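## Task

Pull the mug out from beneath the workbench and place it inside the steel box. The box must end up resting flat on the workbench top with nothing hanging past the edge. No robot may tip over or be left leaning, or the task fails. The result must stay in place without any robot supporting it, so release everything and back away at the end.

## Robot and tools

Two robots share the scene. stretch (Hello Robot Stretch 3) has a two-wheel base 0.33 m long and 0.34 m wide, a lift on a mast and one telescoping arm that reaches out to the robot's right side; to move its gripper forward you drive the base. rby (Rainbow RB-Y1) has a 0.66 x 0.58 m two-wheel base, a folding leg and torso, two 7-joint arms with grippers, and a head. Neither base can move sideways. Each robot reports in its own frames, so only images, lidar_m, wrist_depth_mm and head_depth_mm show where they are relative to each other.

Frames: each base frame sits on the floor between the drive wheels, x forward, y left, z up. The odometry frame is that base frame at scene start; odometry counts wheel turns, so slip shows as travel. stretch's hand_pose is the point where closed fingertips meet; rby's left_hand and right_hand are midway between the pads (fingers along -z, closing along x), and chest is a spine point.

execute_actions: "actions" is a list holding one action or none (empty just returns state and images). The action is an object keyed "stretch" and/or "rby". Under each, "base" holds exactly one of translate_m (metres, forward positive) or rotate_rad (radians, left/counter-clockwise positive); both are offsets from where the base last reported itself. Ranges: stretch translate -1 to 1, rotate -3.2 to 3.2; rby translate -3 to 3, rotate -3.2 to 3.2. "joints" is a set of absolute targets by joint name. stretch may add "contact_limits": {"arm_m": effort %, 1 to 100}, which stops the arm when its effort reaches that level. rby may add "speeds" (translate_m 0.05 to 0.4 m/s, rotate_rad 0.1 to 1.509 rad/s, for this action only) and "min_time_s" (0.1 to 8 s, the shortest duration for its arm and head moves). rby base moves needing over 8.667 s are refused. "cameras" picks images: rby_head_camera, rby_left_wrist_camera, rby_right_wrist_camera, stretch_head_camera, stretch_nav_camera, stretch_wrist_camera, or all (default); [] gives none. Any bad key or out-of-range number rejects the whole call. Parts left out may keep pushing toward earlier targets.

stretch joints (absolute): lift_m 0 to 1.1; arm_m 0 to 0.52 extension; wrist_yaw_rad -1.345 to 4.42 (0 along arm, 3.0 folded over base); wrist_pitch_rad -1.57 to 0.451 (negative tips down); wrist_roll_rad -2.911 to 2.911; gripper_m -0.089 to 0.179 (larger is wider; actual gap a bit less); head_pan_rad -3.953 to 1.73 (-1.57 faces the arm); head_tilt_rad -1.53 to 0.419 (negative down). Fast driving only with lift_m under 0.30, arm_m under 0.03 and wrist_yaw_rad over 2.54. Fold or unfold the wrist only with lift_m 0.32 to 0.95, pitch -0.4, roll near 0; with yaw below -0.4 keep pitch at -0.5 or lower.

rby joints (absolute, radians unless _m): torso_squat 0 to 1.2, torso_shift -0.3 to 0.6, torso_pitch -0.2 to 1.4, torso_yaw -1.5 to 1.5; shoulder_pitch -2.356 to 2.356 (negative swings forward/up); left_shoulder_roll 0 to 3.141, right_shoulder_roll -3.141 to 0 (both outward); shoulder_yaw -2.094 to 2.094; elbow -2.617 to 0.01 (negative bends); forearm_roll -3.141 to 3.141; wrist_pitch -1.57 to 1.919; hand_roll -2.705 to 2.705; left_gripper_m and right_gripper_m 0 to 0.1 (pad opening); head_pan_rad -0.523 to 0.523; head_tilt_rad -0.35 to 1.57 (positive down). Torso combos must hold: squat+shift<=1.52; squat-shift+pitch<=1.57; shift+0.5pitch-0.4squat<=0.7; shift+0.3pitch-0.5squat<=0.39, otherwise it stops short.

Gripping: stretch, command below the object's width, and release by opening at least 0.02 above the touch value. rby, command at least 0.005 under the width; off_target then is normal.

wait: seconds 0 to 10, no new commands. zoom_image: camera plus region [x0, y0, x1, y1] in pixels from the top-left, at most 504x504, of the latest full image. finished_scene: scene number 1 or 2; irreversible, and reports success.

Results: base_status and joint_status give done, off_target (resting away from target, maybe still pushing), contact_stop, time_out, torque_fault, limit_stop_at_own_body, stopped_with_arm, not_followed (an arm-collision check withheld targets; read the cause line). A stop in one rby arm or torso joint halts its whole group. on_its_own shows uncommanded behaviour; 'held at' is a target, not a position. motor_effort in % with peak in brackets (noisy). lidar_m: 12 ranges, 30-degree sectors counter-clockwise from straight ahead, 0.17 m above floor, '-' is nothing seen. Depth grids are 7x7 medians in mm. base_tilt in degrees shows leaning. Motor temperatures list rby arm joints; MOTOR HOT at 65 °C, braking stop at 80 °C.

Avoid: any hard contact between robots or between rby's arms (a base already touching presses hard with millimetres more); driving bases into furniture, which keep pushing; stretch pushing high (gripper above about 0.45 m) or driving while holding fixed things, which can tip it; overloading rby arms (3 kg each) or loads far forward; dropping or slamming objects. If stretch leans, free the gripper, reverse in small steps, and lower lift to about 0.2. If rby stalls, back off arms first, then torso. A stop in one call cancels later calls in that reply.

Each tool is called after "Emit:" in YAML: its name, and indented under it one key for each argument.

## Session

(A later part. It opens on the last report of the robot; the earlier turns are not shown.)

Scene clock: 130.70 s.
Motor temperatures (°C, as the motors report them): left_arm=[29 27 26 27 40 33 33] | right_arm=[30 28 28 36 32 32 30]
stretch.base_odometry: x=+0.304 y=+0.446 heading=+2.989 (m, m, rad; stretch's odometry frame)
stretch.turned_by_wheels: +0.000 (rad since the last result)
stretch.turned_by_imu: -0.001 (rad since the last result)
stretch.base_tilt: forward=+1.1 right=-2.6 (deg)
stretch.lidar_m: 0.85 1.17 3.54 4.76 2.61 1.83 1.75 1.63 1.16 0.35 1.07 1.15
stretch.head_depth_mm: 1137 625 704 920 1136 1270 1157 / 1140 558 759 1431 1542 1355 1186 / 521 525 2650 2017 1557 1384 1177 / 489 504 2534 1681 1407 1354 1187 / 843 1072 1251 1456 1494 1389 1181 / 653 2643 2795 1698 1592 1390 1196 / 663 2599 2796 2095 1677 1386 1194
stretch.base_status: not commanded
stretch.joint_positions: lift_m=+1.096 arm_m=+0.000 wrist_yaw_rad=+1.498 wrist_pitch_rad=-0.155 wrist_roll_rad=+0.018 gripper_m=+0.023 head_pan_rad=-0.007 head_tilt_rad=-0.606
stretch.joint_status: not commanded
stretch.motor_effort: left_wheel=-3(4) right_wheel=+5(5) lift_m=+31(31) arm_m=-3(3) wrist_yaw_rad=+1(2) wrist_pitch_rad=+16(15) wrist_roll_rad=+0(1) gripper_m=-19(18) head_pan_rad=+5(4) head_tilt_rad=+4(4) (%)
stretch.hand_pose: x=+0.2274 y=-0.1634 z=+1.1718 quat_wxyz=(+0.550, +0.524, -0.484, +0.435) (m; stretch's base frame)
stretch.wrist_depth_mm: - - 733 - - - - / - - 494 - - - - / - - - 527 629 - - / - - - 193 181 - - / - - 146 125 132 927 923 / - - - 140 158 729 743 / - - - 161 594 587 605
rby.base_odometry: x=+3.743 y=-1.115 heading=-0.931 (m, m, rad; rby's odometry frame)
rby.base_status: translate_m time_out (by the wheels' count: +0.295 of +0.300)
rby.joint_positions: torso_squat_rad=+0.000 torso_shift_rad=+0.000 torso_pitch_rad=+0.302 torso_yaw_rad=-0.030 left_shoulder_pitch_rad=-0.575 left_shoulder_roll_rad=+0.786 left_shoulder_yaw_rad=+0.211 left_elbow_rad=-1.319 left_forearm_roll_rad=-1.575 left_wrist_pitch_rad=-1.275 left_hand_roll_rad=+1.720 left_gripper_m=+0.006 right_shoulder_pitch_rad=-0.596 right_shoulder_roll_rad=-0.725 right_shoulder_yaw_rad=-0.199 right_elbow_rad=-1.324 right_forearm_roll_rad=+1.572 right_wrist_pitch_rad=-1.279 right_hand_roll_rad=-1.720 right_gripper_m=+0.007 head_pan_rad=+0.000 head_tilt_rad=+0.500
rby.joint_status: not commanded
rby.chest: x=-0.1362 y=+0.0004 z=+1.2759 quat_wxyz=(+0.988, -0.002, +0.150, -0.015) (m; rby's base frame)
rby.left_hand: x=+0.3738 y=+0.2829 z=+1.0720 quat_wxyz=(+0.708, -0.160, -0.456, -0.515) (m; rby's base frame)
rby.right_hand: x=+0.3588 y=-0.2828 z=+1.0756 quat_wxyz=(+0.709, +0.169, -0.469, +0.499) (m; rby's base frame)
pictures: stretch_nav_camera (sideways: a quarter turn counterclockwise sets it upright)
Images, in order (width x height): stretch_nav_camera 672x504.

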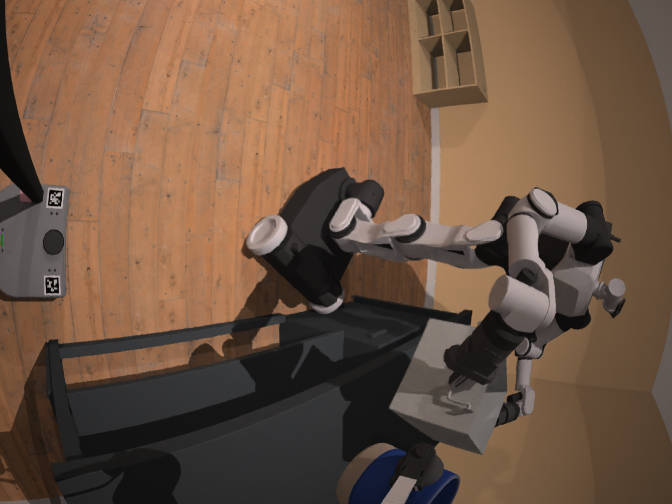

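Left wheel touched the bench; the distance was shorter than estimated. Back off slightly, then turn.

Emit:
execute_actions:
  actions:
    - {"rby":{"base":{"translate_m":-0.05},"speeds":{"translate_m":0.1}}}
  cameras: []

Emit:
execute_actions:
  actions:
    - {"rby":{"base":{"rotate_rad":0.74},"speeds":{"rotate_rad":0.6},"joints":{"head_tilt_rad":1.0}}}
  cameras: ["stretch_nav_camera","rby_head_camera","rby_left_wrist_camera","rby_right_wrist_camera"]

Scene clock: 133.03 s.
Motor temperatures (°C, as the motors report them): left_arm=[29 27 26 27 40 33 33] | right_arm=[30 28 28 36 32 32 30]
stretch.base_odometry: x=+0.304 y=+0.446 heading=+2.989 (m, m, rad; stretch's odometry frame)
stretch.turned_by_wheels: +0.000 (rad since the last result)
stretch.turned_by_imu: +0.000 (rad since the last result)
stretch.base_tilt: forward=+1.0 right=-2.5 (deg)
stretch.lidar_m: 0.88 1.17 3.54 4.77 2.61 1.83 1.75 1.64 1.16 0.35 1.07 1.15
stretch.head_depth_mm: 1119 652 701 915 1137 1283 1162 / 1166 616 756 1431 1529 1361 1174 / 2362 562 1889 1956 1599 1379 1182 / 511 554 2831 1994 1461 1380 1176 / 549 1088 1277 1472 1490 1384 1190 / 710 1173 2830 1654 1583 1382 1189 / 647 2637 2796 2095 1685 1398 1196
stretch.base_status: not commanded
stretch.joint_positions: lift_m=+1.096 arm_m=+0.000 wrist_yaw_rad=+1.498 wrist_pitch_rad=-0.155 wrist_roll_rad=+0.018 gripper_m=+0.023 head_pan_rad=-0.007 head_tilt_rad=-0.606
stretch.joint_status: not commanded
stretch.motor_effort: left_wheel=-3(3) right_wheel=+5(5) lift_m=+31(31) arm_m=-3(3) wrist_yaw_rad=+2(1) wrist_pitch_rad=+16(16) wrist_roll_rad=+1(0) gripper_m=-20(19) head_pan_rad=+3(4) head_tilt_rad=+5(4) (%)
stretch.hand_pose: x=+0.2274 y=-0.1634 z=+1.1718 quat_wxyz=(+0.550, +0.524, -0.484, +0.435) (m; stretch's base frame)
stretch.wrist_depth_mm: - - 836 - - - - / - - 523 - - - - / - - - 591 725 - - / - - - 193 182 - - / - - 146 126 131 925 945 / - - - 140 158 719 727 / - - - 161 599 583 603
rby.base_odometry: x=+3.713 y=-1.075 heading=-0.931 (m, m, rad; rby's odometry frame)
rby.base_status: done
rby.joint_positions: torso_squat_rad=+0.000 torso_shift_rad=-0.001 torso_pitch_rad=+0.302 torso_yaw_rad=-0.030 left_shoulder_pitch_rad=-0.575 left_shoulder_roll_rad=+0.786 left_shoulder_yaw_rad=+0.211 left_elbow_rad=-1.319 left_forearm_roll_rad=-1.575 left_wrist_pitch_rad=-1.275 left_hand_roll_rad=+1.720 left_gripper_m=+0.006 right_shoulder_pitch_rad=-0.596 right_shoulder_roll_rad=-0.725 right_shoulder_yaw_rad=-0.199 right_elbow_rad=-1.324 right_forearm_roll_rad=+1.572 right_wrist_pitch_rad=-1.279 right_hand_roll_rad=-1.720 right_gripper_m=+0.007 head_pan_rad=+0.000 head_tilt_rad=+0.500
rby.joint_status: not commanded
rby.chest: x=-0.1364 y=+0.0004 z=+1.2759 quat_wxyz=(+0.989, -0.002, +0.150, -0.015) (m; rby's base frame)
rby.left_hand: x=+0.3737 y=+0.2829 z=+1.0721 quat_wxyz=(+0.708, -0.160, -0.456, -0.515) (m; rby's base frame)
rby.right_hand: x=+0.3587 y=-0.2828 z=+1.0757 quat_wxyz=(+0.709, +0.169, -0.469, +0.499) (m; rby's base frame)
pictures: none
No camera images: the call's "cameras" was empty. Leave "cameras" out to get every camera's image.

Scene clock: 135.80 s.
Motor temperatures (°C, as the motors report them): left_arm=[29 27 26 27 40 33 33] | right_arm=[30 28 28 36 32 32 30]
stretch.base_odometry: x=+0.304 y=+0.446 heading=+2.989 (m, m, rad; stretch's odometry frame)
stretch.turned_by_wheels: +0.000 (rad since the last result)
stretch.turned_by_imu: +0.000 (rad since the last result)
stretch.base_tilt: forward=+1.0 right=-2.3 (deg)
stretch.lidar_m: 0.86 0.92 3.56 4.77 2.61 1.84 1.75 1.64 1.16 0.35 1.07 1.15
stretch.head_depth_mm: 1208 872 1047 914 1135 1273 1153 / 1195 1051 1285 1437 1546 1373 1186 / 577 2634 2650 2006 1601 1359 1183 / 602 2641 2788 2072 1414 1347 1181 / 835 2555 1141 1309 1376 1371 1183 / 831 955 2670 2047 1370 1362 1196 / 2236 944 2768 2104 1384 1390 1189
stretch.base_status: not commanded
stretch.joint_positions: lift_m=+1.096 arm_m=+0.000 wrist_yaw_rad=+1.498 wrist_pitch_rad=-0.155 wrist_roll_rad=+0.018 gripper_m=+0.023 head_pan_rad=-0.007 head_tilt_rad=-0.606
stretch.joint_status: not commanded
stretch.motor_effort: left_wheel=-4(4) right_wheel=+5(5) lift_m=+31(31) arm_m=-3(3) wrist_yaw_rad=+2(2) wrist_pitch_rad=+16(16) wrist_roll_rad=+0(0) gripper_m=-18(18) head_pan_rad=+4(4) head_tilt_rad=+3(5) (%)
stretch.hand_pose: x=+0.2274 y=-0.1634 z=+1.1718 quat_wxyz=(+0.550, +0.524, -0.484, +0.435) (m; stretch's base frame)
stretch.wrist_depth_mm: - - 762 - - - - / - - 928 604 621 - - / - - - - 885 - - / - - - 193 181 - - / - - 146 126 132 936 934 / - - - 140 158 736 745 / - - - 161 596 583 605
rby.base_odometry: x=+3.713 y=-1.075 heading=-0.191 (m, m, rad; rby's odometry frame)
rby.base_status: done
rby.joint_positions: torso_squat_rad=+0.000 torso_shift_rad=-0.001 torso_pitch_rad=+0.302 torso_yaw_rad=-0.030 left_shoulder_pitch_rad=-0.575 left_shoulder_roll_rad=+0.786 left_shoulder_yaw_rad=+0.211 left_elbow_rad=-1.319 left_forearm_roll_rad=-1.575 left_wrist_pitch_rad=-1.275 left_hand_roll_rad=+1.720 left_gripper_m=+0.006 right_shoulder_pitch_rad=-0.596 right_shoulder_roll_rad=-0.725 right_shoulder_yaw_rad=-0.199 right_elbow_rad=-1.324 right_forearm_roll_rad=+1.572 right_wrist_pitch_rad=-1.279 right_hand_roll_rad=-1.720 right_gripper_m=+0.007 head_pan_rad=+0.000 head_tilt_rad=+1.000
rby.joint_status: all done
rby.chest: x=-0.1364 y=+0.0004 z=+1.2759 quat_wxyz=(+0.989, -0.002, +0.150, -0.015) (m; rby's base frame)
rby.left_hand: x=+0.3737 y=+0.2829 z=+1.0721 quat_wxyz=(+0.708, -0.160, -0.456, -0.515) (m; rby's base frame)
rby.right_hand: x=+0.3587 y=-0.2828 z=+1.0757 quat_wxyz=(+0.709, +0.169, -0.469, +0.499) (m; rby's base frame)
pictures: rby_head_camera, rby_left_wrist_camera, rby_right_wrist_camera, stretch_nav_camera (sideways: a quarter turn counterclockwise sets it upright)
Images, in order (width x height): rby_head_camera 896x504, rby_left_wrist_camera 644x364, rby_right_wrist_camera 644x364, stretch_nav_camera 672x504.

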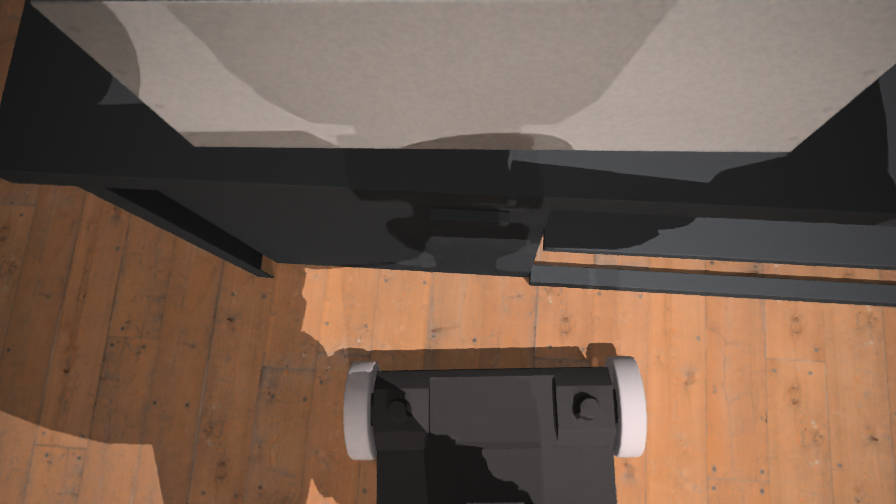

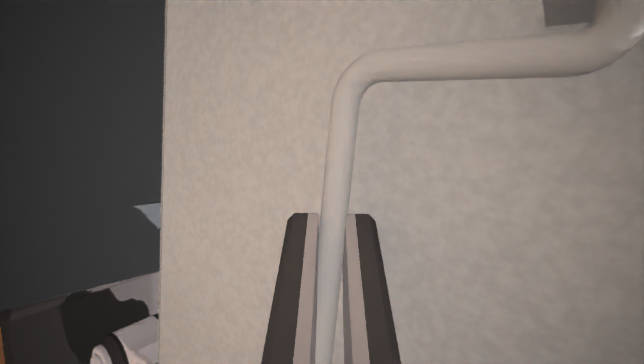

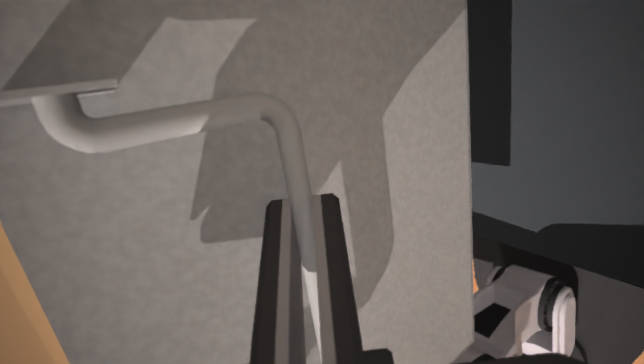

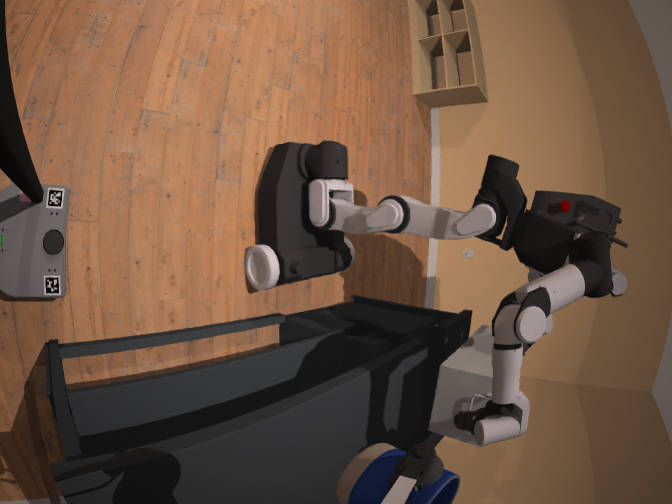

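Emit:
execute_actions:
  actions:
    - {"rby":{"base":{"rotate_rad":-0.06},"speeds":{"rotate_rad":0.3}}}
  cameras: []

Emit:
execute_actions:
  actions:
    - {"rby":{"base":{"translate_m":0.07},"speeds":{"translate_m":0.1},"joints":{"torso_squat_rad":0.4}},"stretch":{"base":{"translate_m":0.25},"joints":{"head_pan_rad":-0.5,"head_tilt_rad":-0.7}}}
  cameras: ["stretch_nav_camera","rby_head_camera","rby_left_wrist_camera","rby_right_wrist_camera"]

Scene clock: 137.90 s.
Motor temperatures (°C, as the motors report them): left_arm=[29 27 26 27 40 33 33] | right_arm=[30 28 28 36 33 32 30]
stretch.base_odometry: x=+0.304 y=+0.446 heading=+2.989 (m, m, rad; stretch's odometry frame)
stretch.turned_by_wheels: +0.000 (rad since the last result)
stretch.turned_by_imu: +0.000 (rad since the last result)
stretch.base_tilt: forward=+1.1 right=-2.4 (deg)
stretch.lidar_m: 0.86 0.93 3.55 4.76 2.62 1.83 1.75 1.63 1.16 0.35 1.07 1.15
stretch.head_depth_mm: 588 858 1044 919 1139 1278 1158 / 1226 1038 1284 1435 1543 1363 1177 / 589 1673 2660 2010 1604 1353 1180 / 593 2675 2774 2087 1398 1351 1181 / 839 2541 1167 1336 1414 1379 1196 / 838 969 2669 2045 1383 1388 1196 / 2273 966 2806 2111 1430 1399 1192
stretch.base_status: not commanded
stretch.joint_positions: lift_m=+1.096 arm_m=+0.000 wrist_yaw_rad=+1.498 wrist_pitch_rad=-0.155 wrist_roll_rad=+0.018 gripper_m=+0.023 head_pan_rad=-0.007 head_tilt_rad=-0.606
stretch.joint_status: not commanded
stretch.motor_effort: left_wheel=-4(4) right_wheel=+5(5) lift_m=+31(31) arm_m=-2(2) wrist_yaw_rad=+0(0) wrist_pitch_rad=+16(15) wrist_roll_rad=+0(0) gripper_m=-18(19) head_pan_rad=+5(4) head_tilt_rad=+4(3) (%)
stretch.hand_pose: x=+0.2274 y=-0.1634 z=+1.1718 quat_wxyz=(+0.550, +0.524, -0.484, +0.435) (m; stretch's base frame)
stretch.wrist_depth_mm: - - 754 - - - - / - - 926 610 598 - - / - - - - 834 - - / - - - 192 182 - - / - - 147 126 132 924 941 / - - - 140 158 734 738 / - - - 161 595 583 609
rby.base_odometry: x=+3.713 y=-1.075 heading=-0.251 (m, m, rad; rby's odometry frame)
rby.base_status: done
rby.joint_positions: torso_squat_rad=+0.000 torso_shift_rad=-0.001 torso_pitch_rad=+0.302 torso_yaw_rad=-0.030 left_shoulder_pitch_rad=-0.575 left_shoulder_roll_rad=+0.786 left_shoulder_yaw_rad=+0.211 left_elbow_rad=-1.319 left_forearm_roll_rad=-1.575 left_wrist_pitch_rad=-1.275 left_hand_roll_rad=+1.720 left_gripper_m=+0.006 right_shoulder_pitch_rad=-0.596 right_shoulder_roll_rad=-0.725 right_shoulder_yaw_rad=-0.199 right_elbow_rad=-1.324 right_forearm_roll_rad=+1.572 right_wrist_pitch_rad=-1.279 right_hand_roll_rad=-1.720 right_gripper_m=+0.007 head_pan_rad=+0.000 head_tilt_rad=+1.000
rby.joint_status: not commanded
rby.chest: x=-0.1364 y=+0.0004 z=+1.2759 quat_wxyz=(+0.989, -0.002, +0.150, -0.015) (m; rby's base frame)
rby.left_hand: x=+0.3737 y=+0.2829 z=+1.0721 quat_wxyz=(+0.708, -0.160, -0.456, -0.515) (m; rby's base frame)
rby.right_hand: x=+0.3587 y=-0.2828 z=+1.0757 quat_wxyz=(+0.709, +0.169, -0.469, +0.499) (m; rby's base frame)
pictures: none
No camera images: the call's "cameras" was empty. Leave "cameras" out to get every camera's image.

Scene clock: 141.90 s.
Motor temperatures (°C, as the motors report them): left_arm=[29 27 26 27 40 33 33] | right_arm=[30 28 28 36 33 32 30]
stretch.base_odometry: x=+0.057 y=+0.484 heading=+2.989 (m, m, rad; stretch's odometry frame)
stretch.turned_by_wheels: +0.000 (rad since the last result)
stretch.turned_by_imu: -0.001 (rad since the last result)
stretch.base_tilt: forward=+1.1 right=-2.5 (deg)
stretch.lidar_m: 0.62 0.68 3.40 4.76 2.99 2.11 2.00 1.62 0.43 1.02 1.06 0.64
stretch.head_depth_mm: 1200 1231 916 716 605 825 795 / 486 - - 713 634 894 1096 / 487 - - 715 1016 1239 1139 / 1097 460 - 815 1135 1291 1144 / 1094 453 949 1186 1481 1238 1146 / 1020 409 1336 1719 1330 1181 1148 / 2145 403 2338 1011 1254 1151 1151
stretch.base_status: done
stretch.joint_positions: lift_m=+1.096 arm_m=+0.000 wrist_yaw_rad=+1.498 wrist_pitch_rad=-0.155 wrist_roll_rad=+0.018 gripper_m=+0.023 head_pan_rad=-0.493 head_tilt_rad=-0.691
stretch.joint_status: all done
stretch.motor_effort: left_wheel=-4(5) right_wheel=+5(11) lift_m=+31(30) arm_m=-3(3) wrist_yaw_rad=+2(1) wrist_pitch_rad=+16(16) wrist_roll_rad=+0(0) gripper_m=-19(18) head_pan_rad=-4(40) head_tilt_rad=-8(21) (%)
stretch.hand_pose: x=+0.2274 y=-0.1634 z=+1.1718 quat_wxyz=(+0.550, +0.524, -0.484, +0.435) (m; stretch's base frame)
stretch.wrist_depth_mm: - - 472 - - - - / - - 655 - - - - / - - 778 389 814 395 - / - - 789 193 181 393 - / - - 146 126 131 709 939 / - - - 140 158 733 743 / - - - 161 577 584 601
rby.base_odometry: x=+3.781 y=-1.092 heading=-0.250 (m, m, rad; rby's odometry frame)
rby.base_status: done
rby.joint_positions: torso_squat_rad=+0.400 torso_shift_rad=-0.001 torso_pitch_rad=+0.302 torso_yaw_rad=-0.030 left_shoulder_pitch_rad=-0.575 left_shoulder_roll_rad=+0.786 left_shoulder_yaw_rad=+0.211 left_elbow_rad=-1.319 left_forearm_roll_rad=-1.575 left_wrist_pitch_rad=-1.275 left_hand_roll_rad=+1.720 left_gripper_m=+0.006 right_shoulder_pitch_rad=-0.596 right_shoulder_roll_rad=-0.725 right_shoulder_yaw_rad=-0.199 right_elbow_rad=-1.324 right_forearm_roll_rad=+1.572 right_wrist_pitch_rad=-1.279 right_hand_roll_rad=-1.720 right_gripper_m=+0.007 head_pan_rad=+0.000 head_tilt_rad=+1.000
rby.joint_status: all done
rby.chest: x=-0.1363 y=+0.0003 z=+1.2207 quat_wxyz=(+0.989, -0.002, +0.150, -0.015) (m; rby's base frame)
rby.left_hand: x=+0.3738 y=+0.2829 z=+1.0169 quat_wxyz=(+0.708, -0.160, -0.456, -0.515) (m; rby's base frame)
rby.right_hand: x=+0.3588 y=-0.2828 z=+1.0205 quat_wxyz=(+0.709, +0.169, -0.469, +0.499) (m; rby's base frame)
pictures: rby_head_camera, rby_left_wrist_camera, rby_right_wrist_camera, stretch_nav_camera (sideways: a quarter turn counterclockwise sets it upright)
Images, in order (width x height): rby_head_camera 896x504, rby_left_wrist_camera 644x364, rby_right_wrist_camera 644x364, stretch_nav_camera 672x504.

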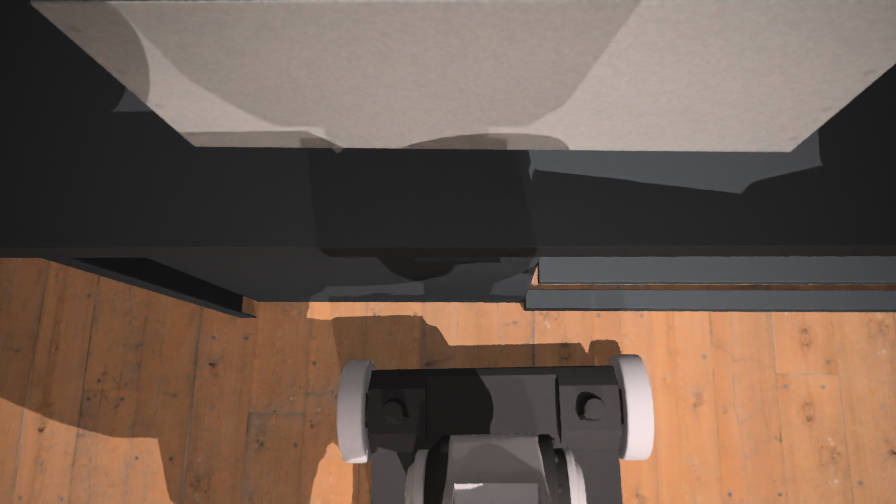

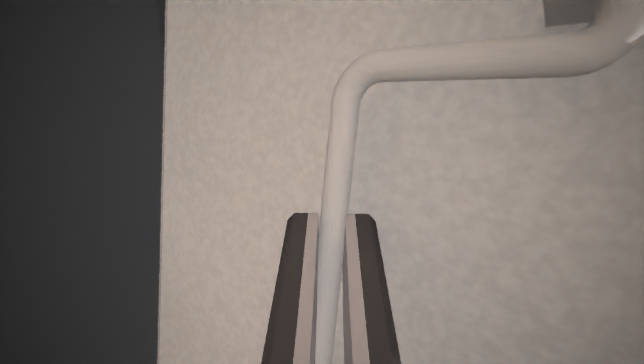

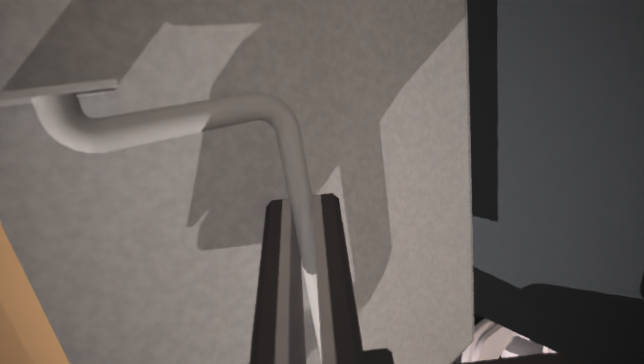

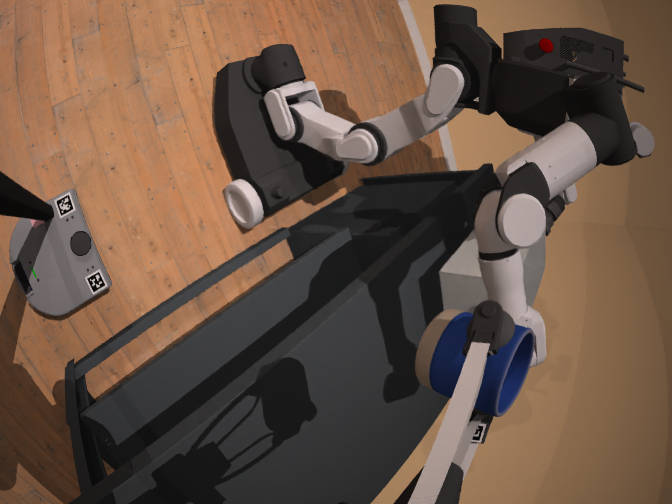

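Emit:
execute_actions:
  actions:
    - {"rby":{"joints":{"torso_squat_rad":0.5}}}
  cameras: ["rby_left_wrist_camera","rby_right_wrist_camera","stretch_nav_camera"]

Emit:
execute_actions:
  actions:
    - {"rby":{"joints":{"torso_squat_rad":0.54}}}
  cameras: ["rby_left_wrist_camera","rby_right_wrist_camera","stretch_nav_camera"]

Scene clock: 143.83 s.
Motor temperatures (°C, as the motors report them): left_arm=[29 27 26 27 40 33 33] | right_arm=[30 28 28 36 33 32 30]
stretch.base_odometry: x=+0.057 y=+0.484 heading=+2.989 (m, m, rad; stretch's odometry frame)
stretch.turned_by_wheels: +0.000 (rad since the last result)
stretch.turned_by_imu: +0.000 (rad since the last result)
stretch.base_tilt: forward=+1.1 right=-2.4 (deg)
stretch.lidar_m: 0.62 0.69 3.37 4.78 2.99 2.10 2.01 1.62 0.43 1.02 1.06 0.64
stretch.head_depth_mm: 1215 1271 919 715 607 829 797 / 1297 - - 713 633 897 1103 / 1461 - - 719 1019 1247 1140 / 1166 694 - 815 1135 1291 1149 / 1136 482 898 1195 1473 1240 1156 / 1054 428 1298 1732 1331 1187 1152 / 2196 422 2233 970 1136 1159 1155
stretch.base_status: not commanded
stretch.joint_positions: lift_m=+1.096 arm_m=+0.000 wrist_yaw_rad=+1.498 wrist_pitch_rad=-0.155 wrist_roll_rad=+0.018 gripper_m=+0.023 head_pan_rad=-0.493 head_tilt_rad=-0.691
stretch.joint_status: not commanded
stretch.motor_effort: left_wheel=-4(4) right_wheel=+5(5) lift_m=+31(31) arm_m=-3(3) wrist_yaw_rad=+2(1) wrist_pitch_rad=+15(16) wrist_roll_rad=+0(0) gripper_m=-19(19) head_pan_rad=-4(4) head_tilt_rad=-7(7) (%)
stretch.hand_pose: x=+0.2274 y=-0.1634 z=+1.1718 quat_wxyz=(+0.550, +0.524, -0.484, +0.435) (m; stretch's base frame)
stretch.wrist_depth_mm: - - 488 - - - - / - - 531 - - - - / - - 728 432 - - - / - - 822 193 181 412 - / - - 147 125 131 703 938 / - - - 140 158 729 734 / - - - 161 579 586 598
rby.base_odometry: x=+3.781 y=-1.092 heading=-0.250 (m, m, rad; rby's odometry frame)
rby.base_status: not commanded
rby.joint_positions: torso_squat_rad=+0.500 torso_shift_rad=-0.001 torso_pitch_rad=+0.302 torso_yaw_rad=-0.030 left_shoulder_pitch_rad=-0.575 left_shoulder_roll_rad=+0.786 left_shoulder_yaw_rad=+0.211 left_elbow_rad=-1.319 left_forearm_roll_rad=-1.575 left_wrist_pitch_rad=-1.275 left_hand_roll_rad=+1.720 left_gripper_m=+0.006 right_shoulder_pitch_rad=-0.596 right_shoulder_roll_rad=-0.725 right_shoulder_yaw_rad=-0.199 right_elbow_rad=-1.324 right_forearm_roll_rad=+1.572 right_wrist_pitch_rad=-1.279 right_hand_roll_rad=-1.720 right_gripper_m=+0.007 head_pan_rad=+0.000 head_tilt_rad=+1.000
rby.joint_status: all done
rby.chest: x=-0.1363 y=+0.0003 z=+1.1903 quat_wxyz=(+0.989, -0.002, +0.150, -0.015) (m; rby's base frame)
rby.left_hand: x=+0.3738 y=+0.2829 z=+0.9865 quat_wxyz=(+0.708, -0.160, -0.456, -0.515) (m; rby's base frame)
rby.right_hand: x=+0.3588 y=-0.2829 z=+0.9901 quat_wxyz=(+0.709, +0.169, -0.469, +0.499) (m; rby's base frame)
pictures: rby_left_wrist_camera, rby_right_wrist_camera, stretch_nav_camera (sideways: a quarter turn counterclockwise sets it upright)
Images, in order (width x height): rby_left_wrist_camera 644x364, rby_right_wrist_camera 644x364, stretch_nav_camera 672x504.

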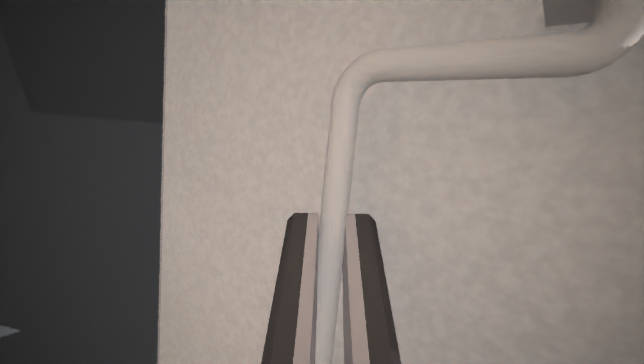

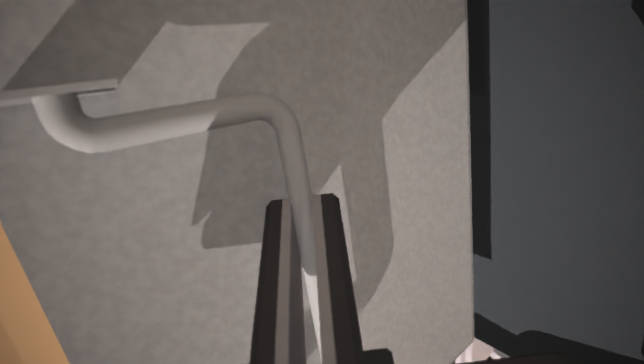

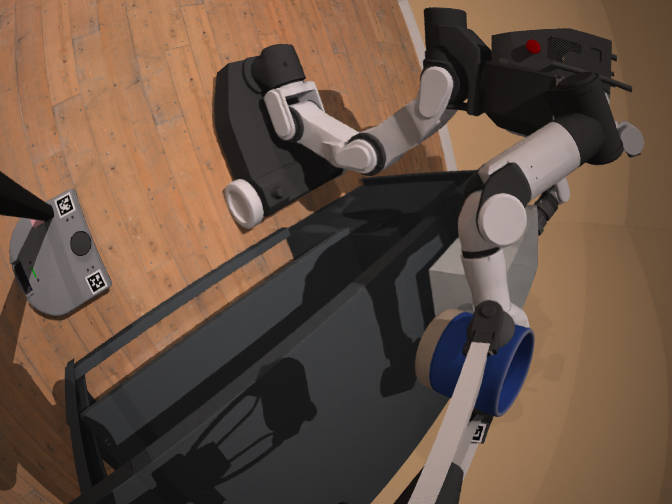

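Scene clock: 144.63 s.
Motor temperatures (°C, as the motors report them): left_arm=[29 27 26 27 40 33 33] | right_arm=[30 28 28 36 33 32 30]
stretch.base_odometry: x=+0.057 y=+0.484 heading=+2.989 (m, m, rad; stretch's odometry frame)
stretch.turned_by_wheels: +0.000 (rad since the last result)
stretch.turned_by_imu: +0.000 (rad since the last result)
stretch.base_tilt: forward=+1.1 right=-2.4 (deg)
stretch.lidar_m: 0.62 0.69 3.37 4.78 2.98 2.10 2.00 1.62 0.43 1.02 1.06 0.64
stretch.head_depth_mm: 1206 1270 913 715 608 829 796 / 1314 - - 716 635 902 1103 / 1486 - - 719 1012 1240 1140 / 1641 1068 - 819 1136 1296 1137 / 1870 801 880 1188 1477 1241 1144 / 1076 440 526 1733 1323 1175 1149 / 1095 430 2161 975 1130 1155 1153
stretch.base_status: not commanded
stretch.joint_positions: lift_m=+1.096 arm_m=+0.000 wrist_yaw_rad=+1.498 wrist_pitch_rad=-0.155 wrist_roll_rad=+0.018 gripper_m=+0.023 head_pan_rad=-0.493 head_tilt_rad=-0.691
stretch.joint_status: not commanded
stretch.motor_effort: left_wheel=-4(4) right_wheel=+4(5) lift_m=+31(31) arm_m=-2(3) wrist_yaw_rad=+2(1) wrist_pitch_rad=+16(16) wrist_roll_rad=+0(0) gripper_m=-17(17) head_pan_rad=-4(4) head_tilt_rad=-6(5) (%)
stretch.hand_pose: x=+0.2274 y=-0.1634 z=+1.1718 quat_wxyz=(+0.550, +0.524, -0.484, +0.435) (m; stretch's base frame)
stretch.wrist_depth_mm: - - 495 - - - - / - - 503 - - - - / - - 720 458 - - - / - - 804 192 181 422 - / - - 146 126 132 691 944 / - - - 140 158 726 737 / - - - 161 581 575 603
rby.base_odometry: x=+3.781 y=-1.092 heading=-0.250 (m, m, rad; rby's odometry frame)
rby.base_status: not commanded
rby.joint_positions: torso_squat_rad=+0.540 torso_shift_rad=-0.001 torso_pitch_rad=+0.302 torso_yaw_rad=-0.030 left_shoulder_pitch_rad=-0.575 left_shoulder_roll_rad=+0.786 left_shoulder_yaw_rad=+0.211 left_elbow_rad=-1.319 left_forearm_roll_rad=-1.575 left_wrist_pitch_rad=-1.275 left_hand_roll_rad=+1.720 left_gripper_m=+0.006 right_shoulder_pitch_rad=-0.596 right_shoulder_roll_rad=-0.725 right_shoulder_yaw_rad=-0.199 right_elbow_rad=-1.324 right_forearm_roll_rad=+1.572 right_wrist_pitch_rad=-1.279 right_hand_roll_rad=-1.720 right_gripper_m=+0.007 head_pan_rad=+0.000 head_tilt_rad=+1.000
rby.joint_status: all done
rby.chest: x=-0.1363 y=+0.0003 z=+1.1764 quat_wxyz=(+0.989, -0.002, +0.150, -0.015) (m; rby's base frame)
rby.left_hand: x=+0.3738 y=+0.2828 z=+0.9726 quat_wxyz=(+0.708, -0.160, -0.456, -0.515) (m; rby's base frame)
rby.right_hand: x=+0.3588 y=-0.2829 z=+0.9762 quat_wxyz=(+0.709, +0.169, -0.469, +0.499) (m; rby's base frame)
pictures: rby_left_wrist_camera, rby_right_wrist_camera, stretch_nav_camera (sideways: a quarter turn counterclockwise sets it upright)
Images, in order (width x height): rby_left_wrist_camera 644x364, rby_right_wrist_camera 644x364, stretch_nav_camera 672x504.

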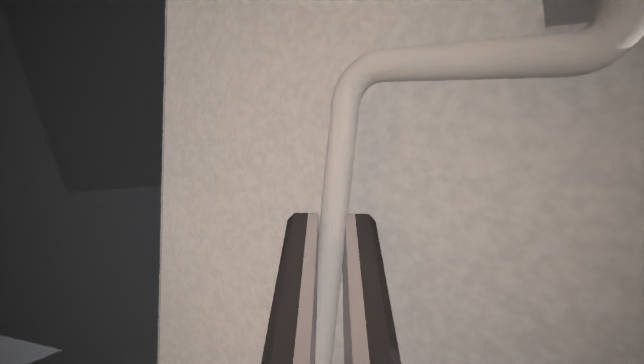

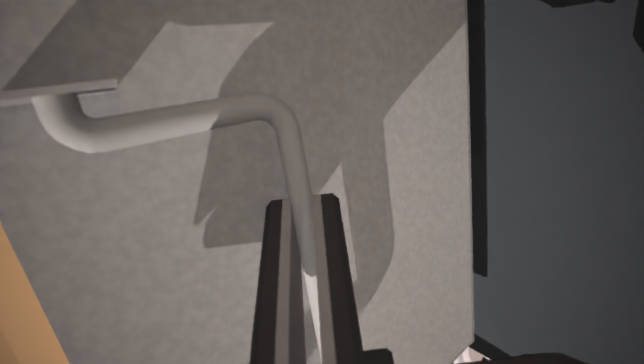

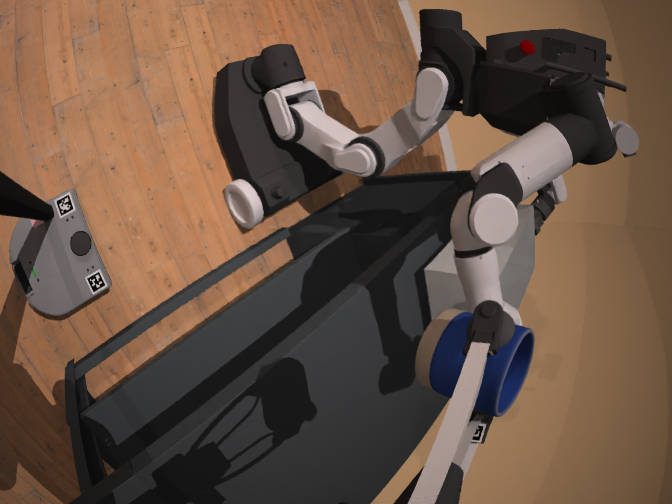

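Emit:
execute_actions:
  actions:
    - {"rby":{"joints":{"torso_squat_rad":0.59}}}
  cameras: ["rby_left_wrist_camera","rby_right_wrist_camera","rby_head_camera"]

Emit:
execute_actions:
  actions:
    - {"rby":{"joints":{"torso_squat_rad":0.615}}}
  cameras: ["rby_left_wrist_camera","rby_right_wrist_camera","rby_head_camera"]

Scene clock: 146.67 s.
Motor temperatures (°C, as the motors report them): left_arm=[29 27 26 28 40 33 33] | right_arm=[30 28 28 36 33 32 30]
stretch.base_odometry: x=+0.057 y=+0.484 heading=+2.989 (m, m, rad; stretch's odometry frame)
stretch.turned_by_wheels: +0.000 (rad since the last result)
stretch.turned_by_imu: +0.000 (rad since the last result)
stretch.base_tilt: forward=+1.2 right=-2.5 (deg)
stretch.lidar_m: 0.62 0.69 3.37 4.76 2.99 2.10 2.00 1.62 0.43 1.02 1.06 0.64
stretch.head_depth_mm: 1209 1269 919 717 603 828 794 / 1330 - - 712 632 894 1101 / 1508 - - 716 1012 1237 1138 / 1659 1113 - 817 1122 1291 1151 / 1911 875 507 1200 1480 1240 1149 / 1095 974 479 1722 1329 1177 1150 / 1089 454 540 979 1132 1160 1152
stretch.base_status: not commanded
stretch.joint_positions: lift_m=+1.096 arm_m=+0.000 wrist_yaw_rad=+1.498 wrist_pitch_rad=-0.155 wrist_roll_rad=+0.018 gripper_m=+0.023 head_pan_rad=-0.493 head_tilt_rad=-0.691
stretch.joint_status: not commanded
stretch.motor_effort: left_wheel=-3(4) right_wheel=+5(5) lift_m=+31(31) arm_m=-3(3) wrist_yaw_rad=+2(1) wrist_pitch_rad=+16(15) wrist_roll_rad=+0(0) gripper_m=-19(18) head_pan_rad=-4(4) head_tilt_rad=-7(6) (%)
stretch.hand_pose: x=+0.2274 y=-0.1634 z=+1.1718 quat_wxyz=(+0.550, +0.524, -0.484, +0.435) (m; stretch's base frame)
stretch.wrist_depth_mm: - - 506 - - - - / - - 501 - - - - / - - 715 485 - - - / - - 792 193 181 416 - / - - 146 126 132 457 945 / - - - 140 159 731 749 / - - - 161 572 580 599
rby.base_odometry: x=+3.781 y=-1.092 heading=-0.250 (m, m, rad; rby's odometry frame)
rby.base_status: not commanded
rby.joint_positions: torso_squat_rad=+0.590 torso_shift_rad=-0.001 torso_pitch_rad=+0.302 torso_yaw_rad=-0.030 left_shoulder_pitch_rad=-0.575 left_shoulder_roll_rad=+0.786 left_shoulder_yaw_rad=+0.211 left_elbow_rad=-1.319 left_forearm_roll_rad=-1.575 left_wrist_pitch_rad=-1.275 left_hand_roll_rad=+1.720 left_gripper_m=+0.006 right_shoulder_pitch_rad=-0.596 right_shoulder_roll_rad=-0.725 right_shoulder_yaw_rad=-0.199 right_elbow_rad=-1.324 right_forearm_roll_rad=+1.572 right_wrist_pitch_rad=-1.279 right_hand_roll_rad=-1.720 right_gripper_m=+0.007 head_pan_rad=+0.000 head_tilt_rad=+1.000
rby.joint_status: all done
rby.chest: x=-0.1363 y=+0.0003 z=+1.1577 quat_wxyz=(+0.989, -0.002, +0.150, -0.015) (m; rby's base frame)
rby.left_hand: x=+0.3738 y=+0.2828 z=+0.9539 quat_wxyz=(+0.708, -0.160, -0.456, -0.515) (m; rby's base frame)
rby.right_hand: x=+0.3588 y=-0.2829 z=+0.9575 quat_wxyz=(+0.709, +0.169, -0.469, +0.499) (m; rby's base frame)
pictures: rby_head_camera, rby_left_wrist_camera, rby_right_wrist_camera
Images, in order (width x height): rby_head_camera 896x504, rby_left_wrist_camera 644x364, rby_right_wrist_camera 644x364.

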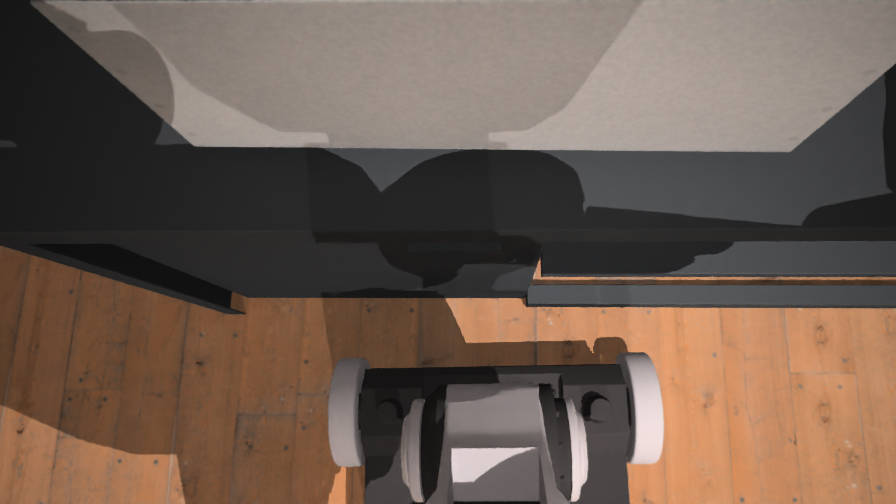

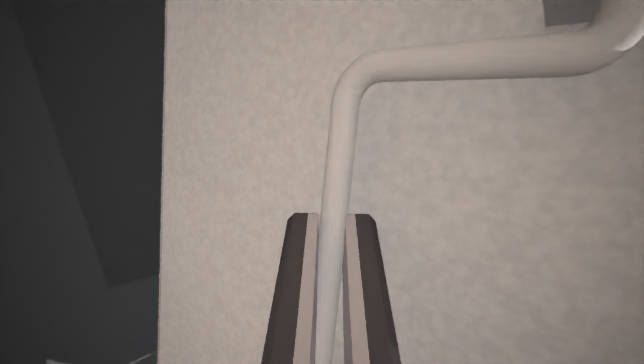

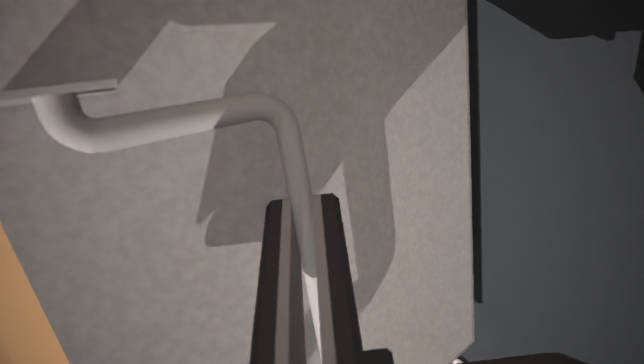

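Scene clock: 147.37 s.
Motor temperatures (°C, as the motors report them): left_arm=[29 27 26 28 40 33 33] | right_arm=[30 28 28 36 33 32 30]
stretch.base_odometry: x=+0.057 y=+0.484 heading=+2.989 (m, m, rad; stretch's odometry frame)
stretch.turned_by_wheels: +0.000 (rad since the last result)
stretch.turned_by_imu: +0.000 (rad since the last result)
stretch.base_tilt: forward=+1.2 right=-2.7 (deg)
stretch.lidar_m: 0.62 0.69 3.39 4.77 2.98 2.09 2.01 1.63 0.43 1.02 1.06 0.64
stretch.head_depth_mm: 1205 1259 917 718 607 828 797 / 1343 - - 717 634 899 1101 / 1542 - - 716 1018 1228 1137 / 1673 1126 - 816 1131 1291 1145 / 1966 900 504 1199 1475 1231 1145 / 1100 998 459 1743 1324 1179 1148 / 1096 470 459 980 1130 1150 1154
stretch.base_status: not commanded
stretch.joint_positions: lift_m=+1.096 arm_m=+0.000 wrist_yaw_rad=+1.498 wrist_pitch_rad=-0.155 wrist_roll_rad=+0.018 gripper_m=+0.023 head_pan_rad=-0.493 head_tilt_rad=-0.691
stretch.joint_status: not commanded
stretch.motor_effort: left_wheel=-4(4) right_wheel=+5(5) lift_m=+31(31) arm_m=-3(3) wrist_yaw_rad=+1(1) wrist_pitch_rad=+16(15) wrist_roll_rad=+0(0) gripper_m=-18(19) head_pan_rad=-5(4) head_tilt_rad=-5(7) (%)
stretch.hand_pose: x=+0.2274 y=-0.1634 z=+1.1718 quat_wxyz=(+0.550, +0.524, -0.484, +0.435) (m; stretch's base frame)
stretch.wrist_depth_mm: - - 510 - - - - / - - 507 - - - - / - - 702 511 - - - / - - 813 193 181 652 - / - - 146 126 131 414 937 / - - - 140 158 730 742 / - - - 161 575 584 596
rby.base_odometry: x=+3.781 y=-1.092 heading=-0.250 (m, m, rad; rby's odometry frame)
rby.base_status: not commanded
rby.joint_positions: torso_squat_rad=+0.615 torso_shift_rad=-0.001 torso_pitch_rad=+0.302 torso_yaw_rad=-0.030 left_shoulder_pitch_rad=-0.575 left_shoulder_roll_rad=+0.786 left_shoulder_yaw_rad=+0.211 left_elbow_rad=-1.319 left_forearm_roll_rad=-1.575 left_wrist_pitch_rad=-1.275 left_hand_roll_rad=+1.720 left_gripper_m=+0.006 right_shoulder_pitch_rad=-0.596 right_shoulder_roll_rad=-0.725 right_shoulder_yaw_rad=-0.199 right_elbow_rad=-1.324 right_forearm_roll_rad=+1.572 right_wrist_pitch_rad=-1.279 right_hand_roll_rad=-1.720 right_gripper_m=+0.007 head_pan_rad=+0.000 head_tilt_rad=+1.000
rby.joint_status: all done
rby.chest: x=-0.1363 y=+0.0003 z=+1.1477 quat_wxyz=(+0.989, -0.002, +0.150, -0.015) (m; rby's base frame)
rby.left_hand: x=+0.3738 y=+0.2828 z=+0.9440 quat_wxyz=(+0.708, -0.160, -0.456, -0.515) (m; rby's base frame)
rby.right_hand: x=+0.3588 y=-0.2829 z=+0.9475 quat_wxyz=(+0.709, +0.169, -0.469, +0.499) (m; rby's base frame)
pictures: rby_head_camera, rby_left_wrist_camera, rby_right_wrist_camera
Images, in order (width x height): rby_head_camera 896x504, rby_left_wrist_camera 644x364, rby_right_wrist_camera 644x364.

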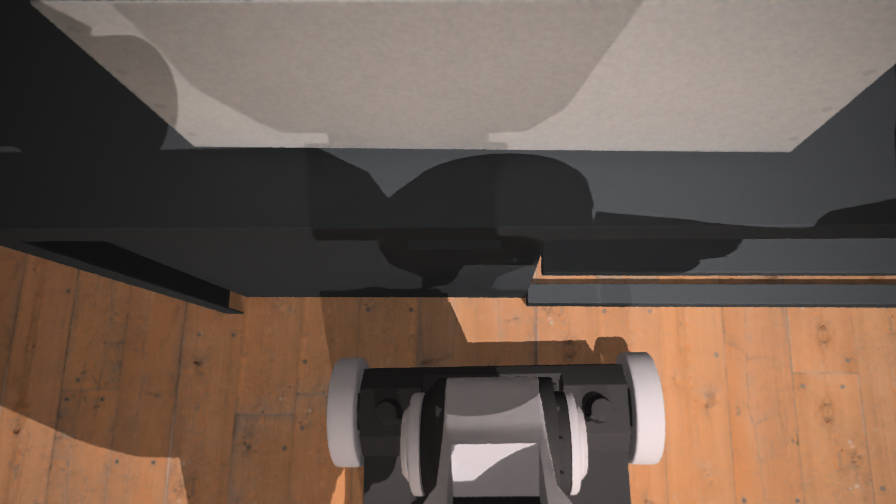

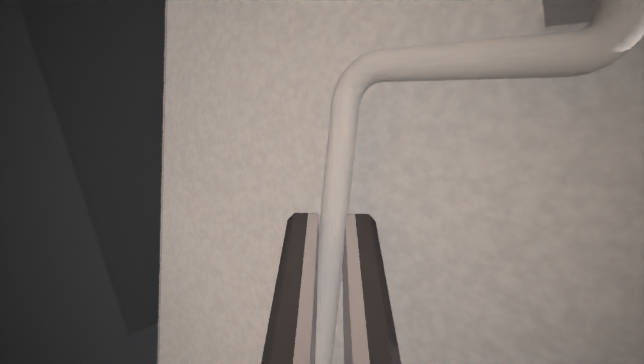

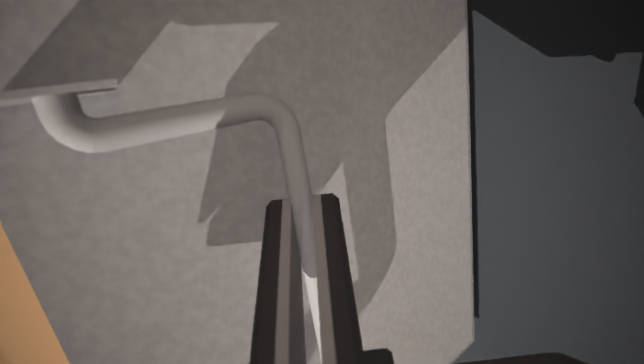

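Emit:
execute_actions:
  actions:
    - {"rby":{"joints":{"torso_squat_rad":0.643}}}
  cameras: ["rby_left_wrist_camera","rby_right_wrist_camera"]

Scene clock: 149.03 s.
Motor temperatures (°C, as the motors report them): left_arm=[29 27 26 28 40 33 33] | right_arm=[30 28 28 36 33 32 30]
stretch.base_odometry: x=+0.057 y=+0.484 heading=+2.989 (m, m, rad; stretch's odometry frame)
stretch.turned_by_wheels: +0.000 (rad since the last result)
stretch.turned_by_imu: +0.000 (rad since the last result)
stretch.base_tilt: forward=+1.1 right=-2.4 (deg)
stretch.lidar_m: 0.62 0.69 3.40 4.78 2.99 2.10 2.00 1.62 0.43 1.02 1.06 0.64
stretch.head_depth_mm: 1210 1262 918 716 607 830 799 / 1349 - - 715 635 899 1103 / 1534 - - 718 1010 1241 1138 / 1700 1147 - 820 1124 1288 1148 / 2005 924 513 1193 1465 1239 1147 / 2198 1059 465 1658 1330 1171 1156 / 1097 1252 461 981 1126 1143 1149
stretch.base_status: not commanded
stretch.joint_positions: lift_m=+1.096 arm_m=+0.000 wrist_yaw_rad=+1.498 wrist_pitch_rad=-0.155 wrist_roll_rad=+0.018 gripper_m=+0.023 head_pan_rad=-0.493 head_tilt_rad=-0.691
stretch.joint_status: not commanded
stretch.motor_effort: left_wheel=-4(4) right_wheel=+5(4) lift_m=+31(30) arm_m=-3(3) wrist_yaw_rad=+1(2) wrist_pitch_rad=+16(16) wrist_roll_rad=+0(0) gripper_m=-19(19) head_pan_rad=-4(4) head_tilt_rad=-6(7) (%)
stretch.hand_pose: x=+0.2274 y=-0.1634 z=+1.1718 quat_wxyz=(+0.550, +0.524, -0.484, +0.435) (m; stretch's base frame)
stretch.wrist_depth_mm: - - 527 - - - - / - - 513 - - - - / - - 712 - - - - / - - 813 192 181 667 - / - - 146 126 131 426 937 / - - - 141 158 710 738 / - - - 161 579 586 598
rby.base_odometry: x=+3.781 y=-1.092 heading=-0.250 (m, m, rad; rby's odometry frame)
rby.base_status: not commanded
rby.joint_positions: torso_squat_rad=+0.643 torso_shift_rad=-0.001 torso_pitch_rad=+0.302 torso_yaw_rad=-0.030 left_shoulder_pitch_rad=-0.575 left_shoulder_roll_rad=+0.785 left_shoulder_yaw_rad=+0.211 left_elbow_rad=-1.319 left_forearm_roll_rad=-1.575 left_wrist_pitch_rad=-1.275 left_hand_roll_rad=+1.720 left_gripper_m=+0.006 right_shoulder_pitch_rad=-0.596 right_shoulder_roll_rad=-0.725 right_shoulder_yaw_rad=-0.199 right_elbow_rad=-1.324 right_forearm_roll_rad=+1.572 right_wrist_pitch_rad=-1.279 right_hand_roll_rad=-1.720 right_gripper_m=+0.007 head_pan_rad=+0.000 head_tilt_rad=+1.000
rby.joint_status: all done
rby.chest: x=-0.1364 y=+0.0003 z=+1.1362 quat_wxyz=(+0.989, -0.002, +0.150, -0.015) (m; rby's base frame)
rby.left_hand: x=+0.3738 y=+0.2828 z=+0.9324 quat_wxyz=(+0.708, -0.160, -0.456, -0.515) (m; rby's base frame)
rby.right_hand: x=+0.3588 y=-0.2829 z=+0.9361 quat_wxyz=(+0.709, +0.169, -0.469, +0.499) (m; rby's base frame)
pictures: rby_left_wrist_camera, rby_right_wrist_camera
Images, in order (width x height): rby_left_wrist_camera 644x364, rby_right_wrist_camera 644x364.

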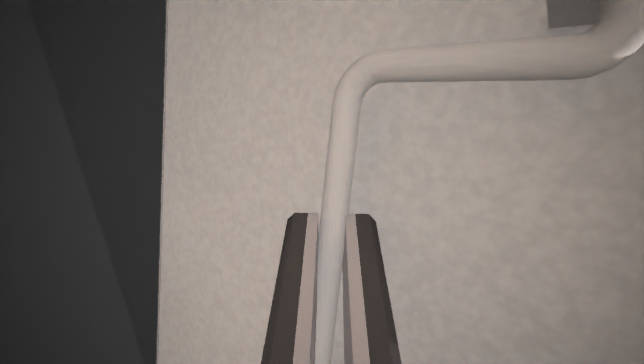

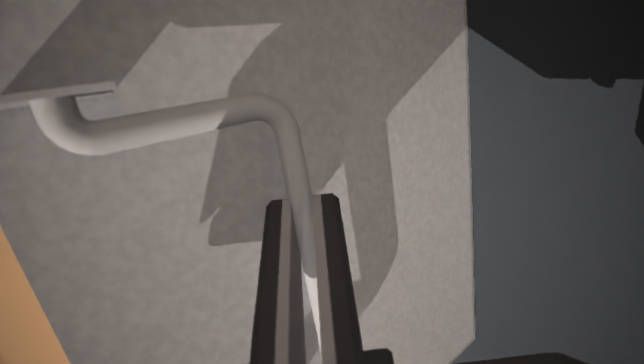

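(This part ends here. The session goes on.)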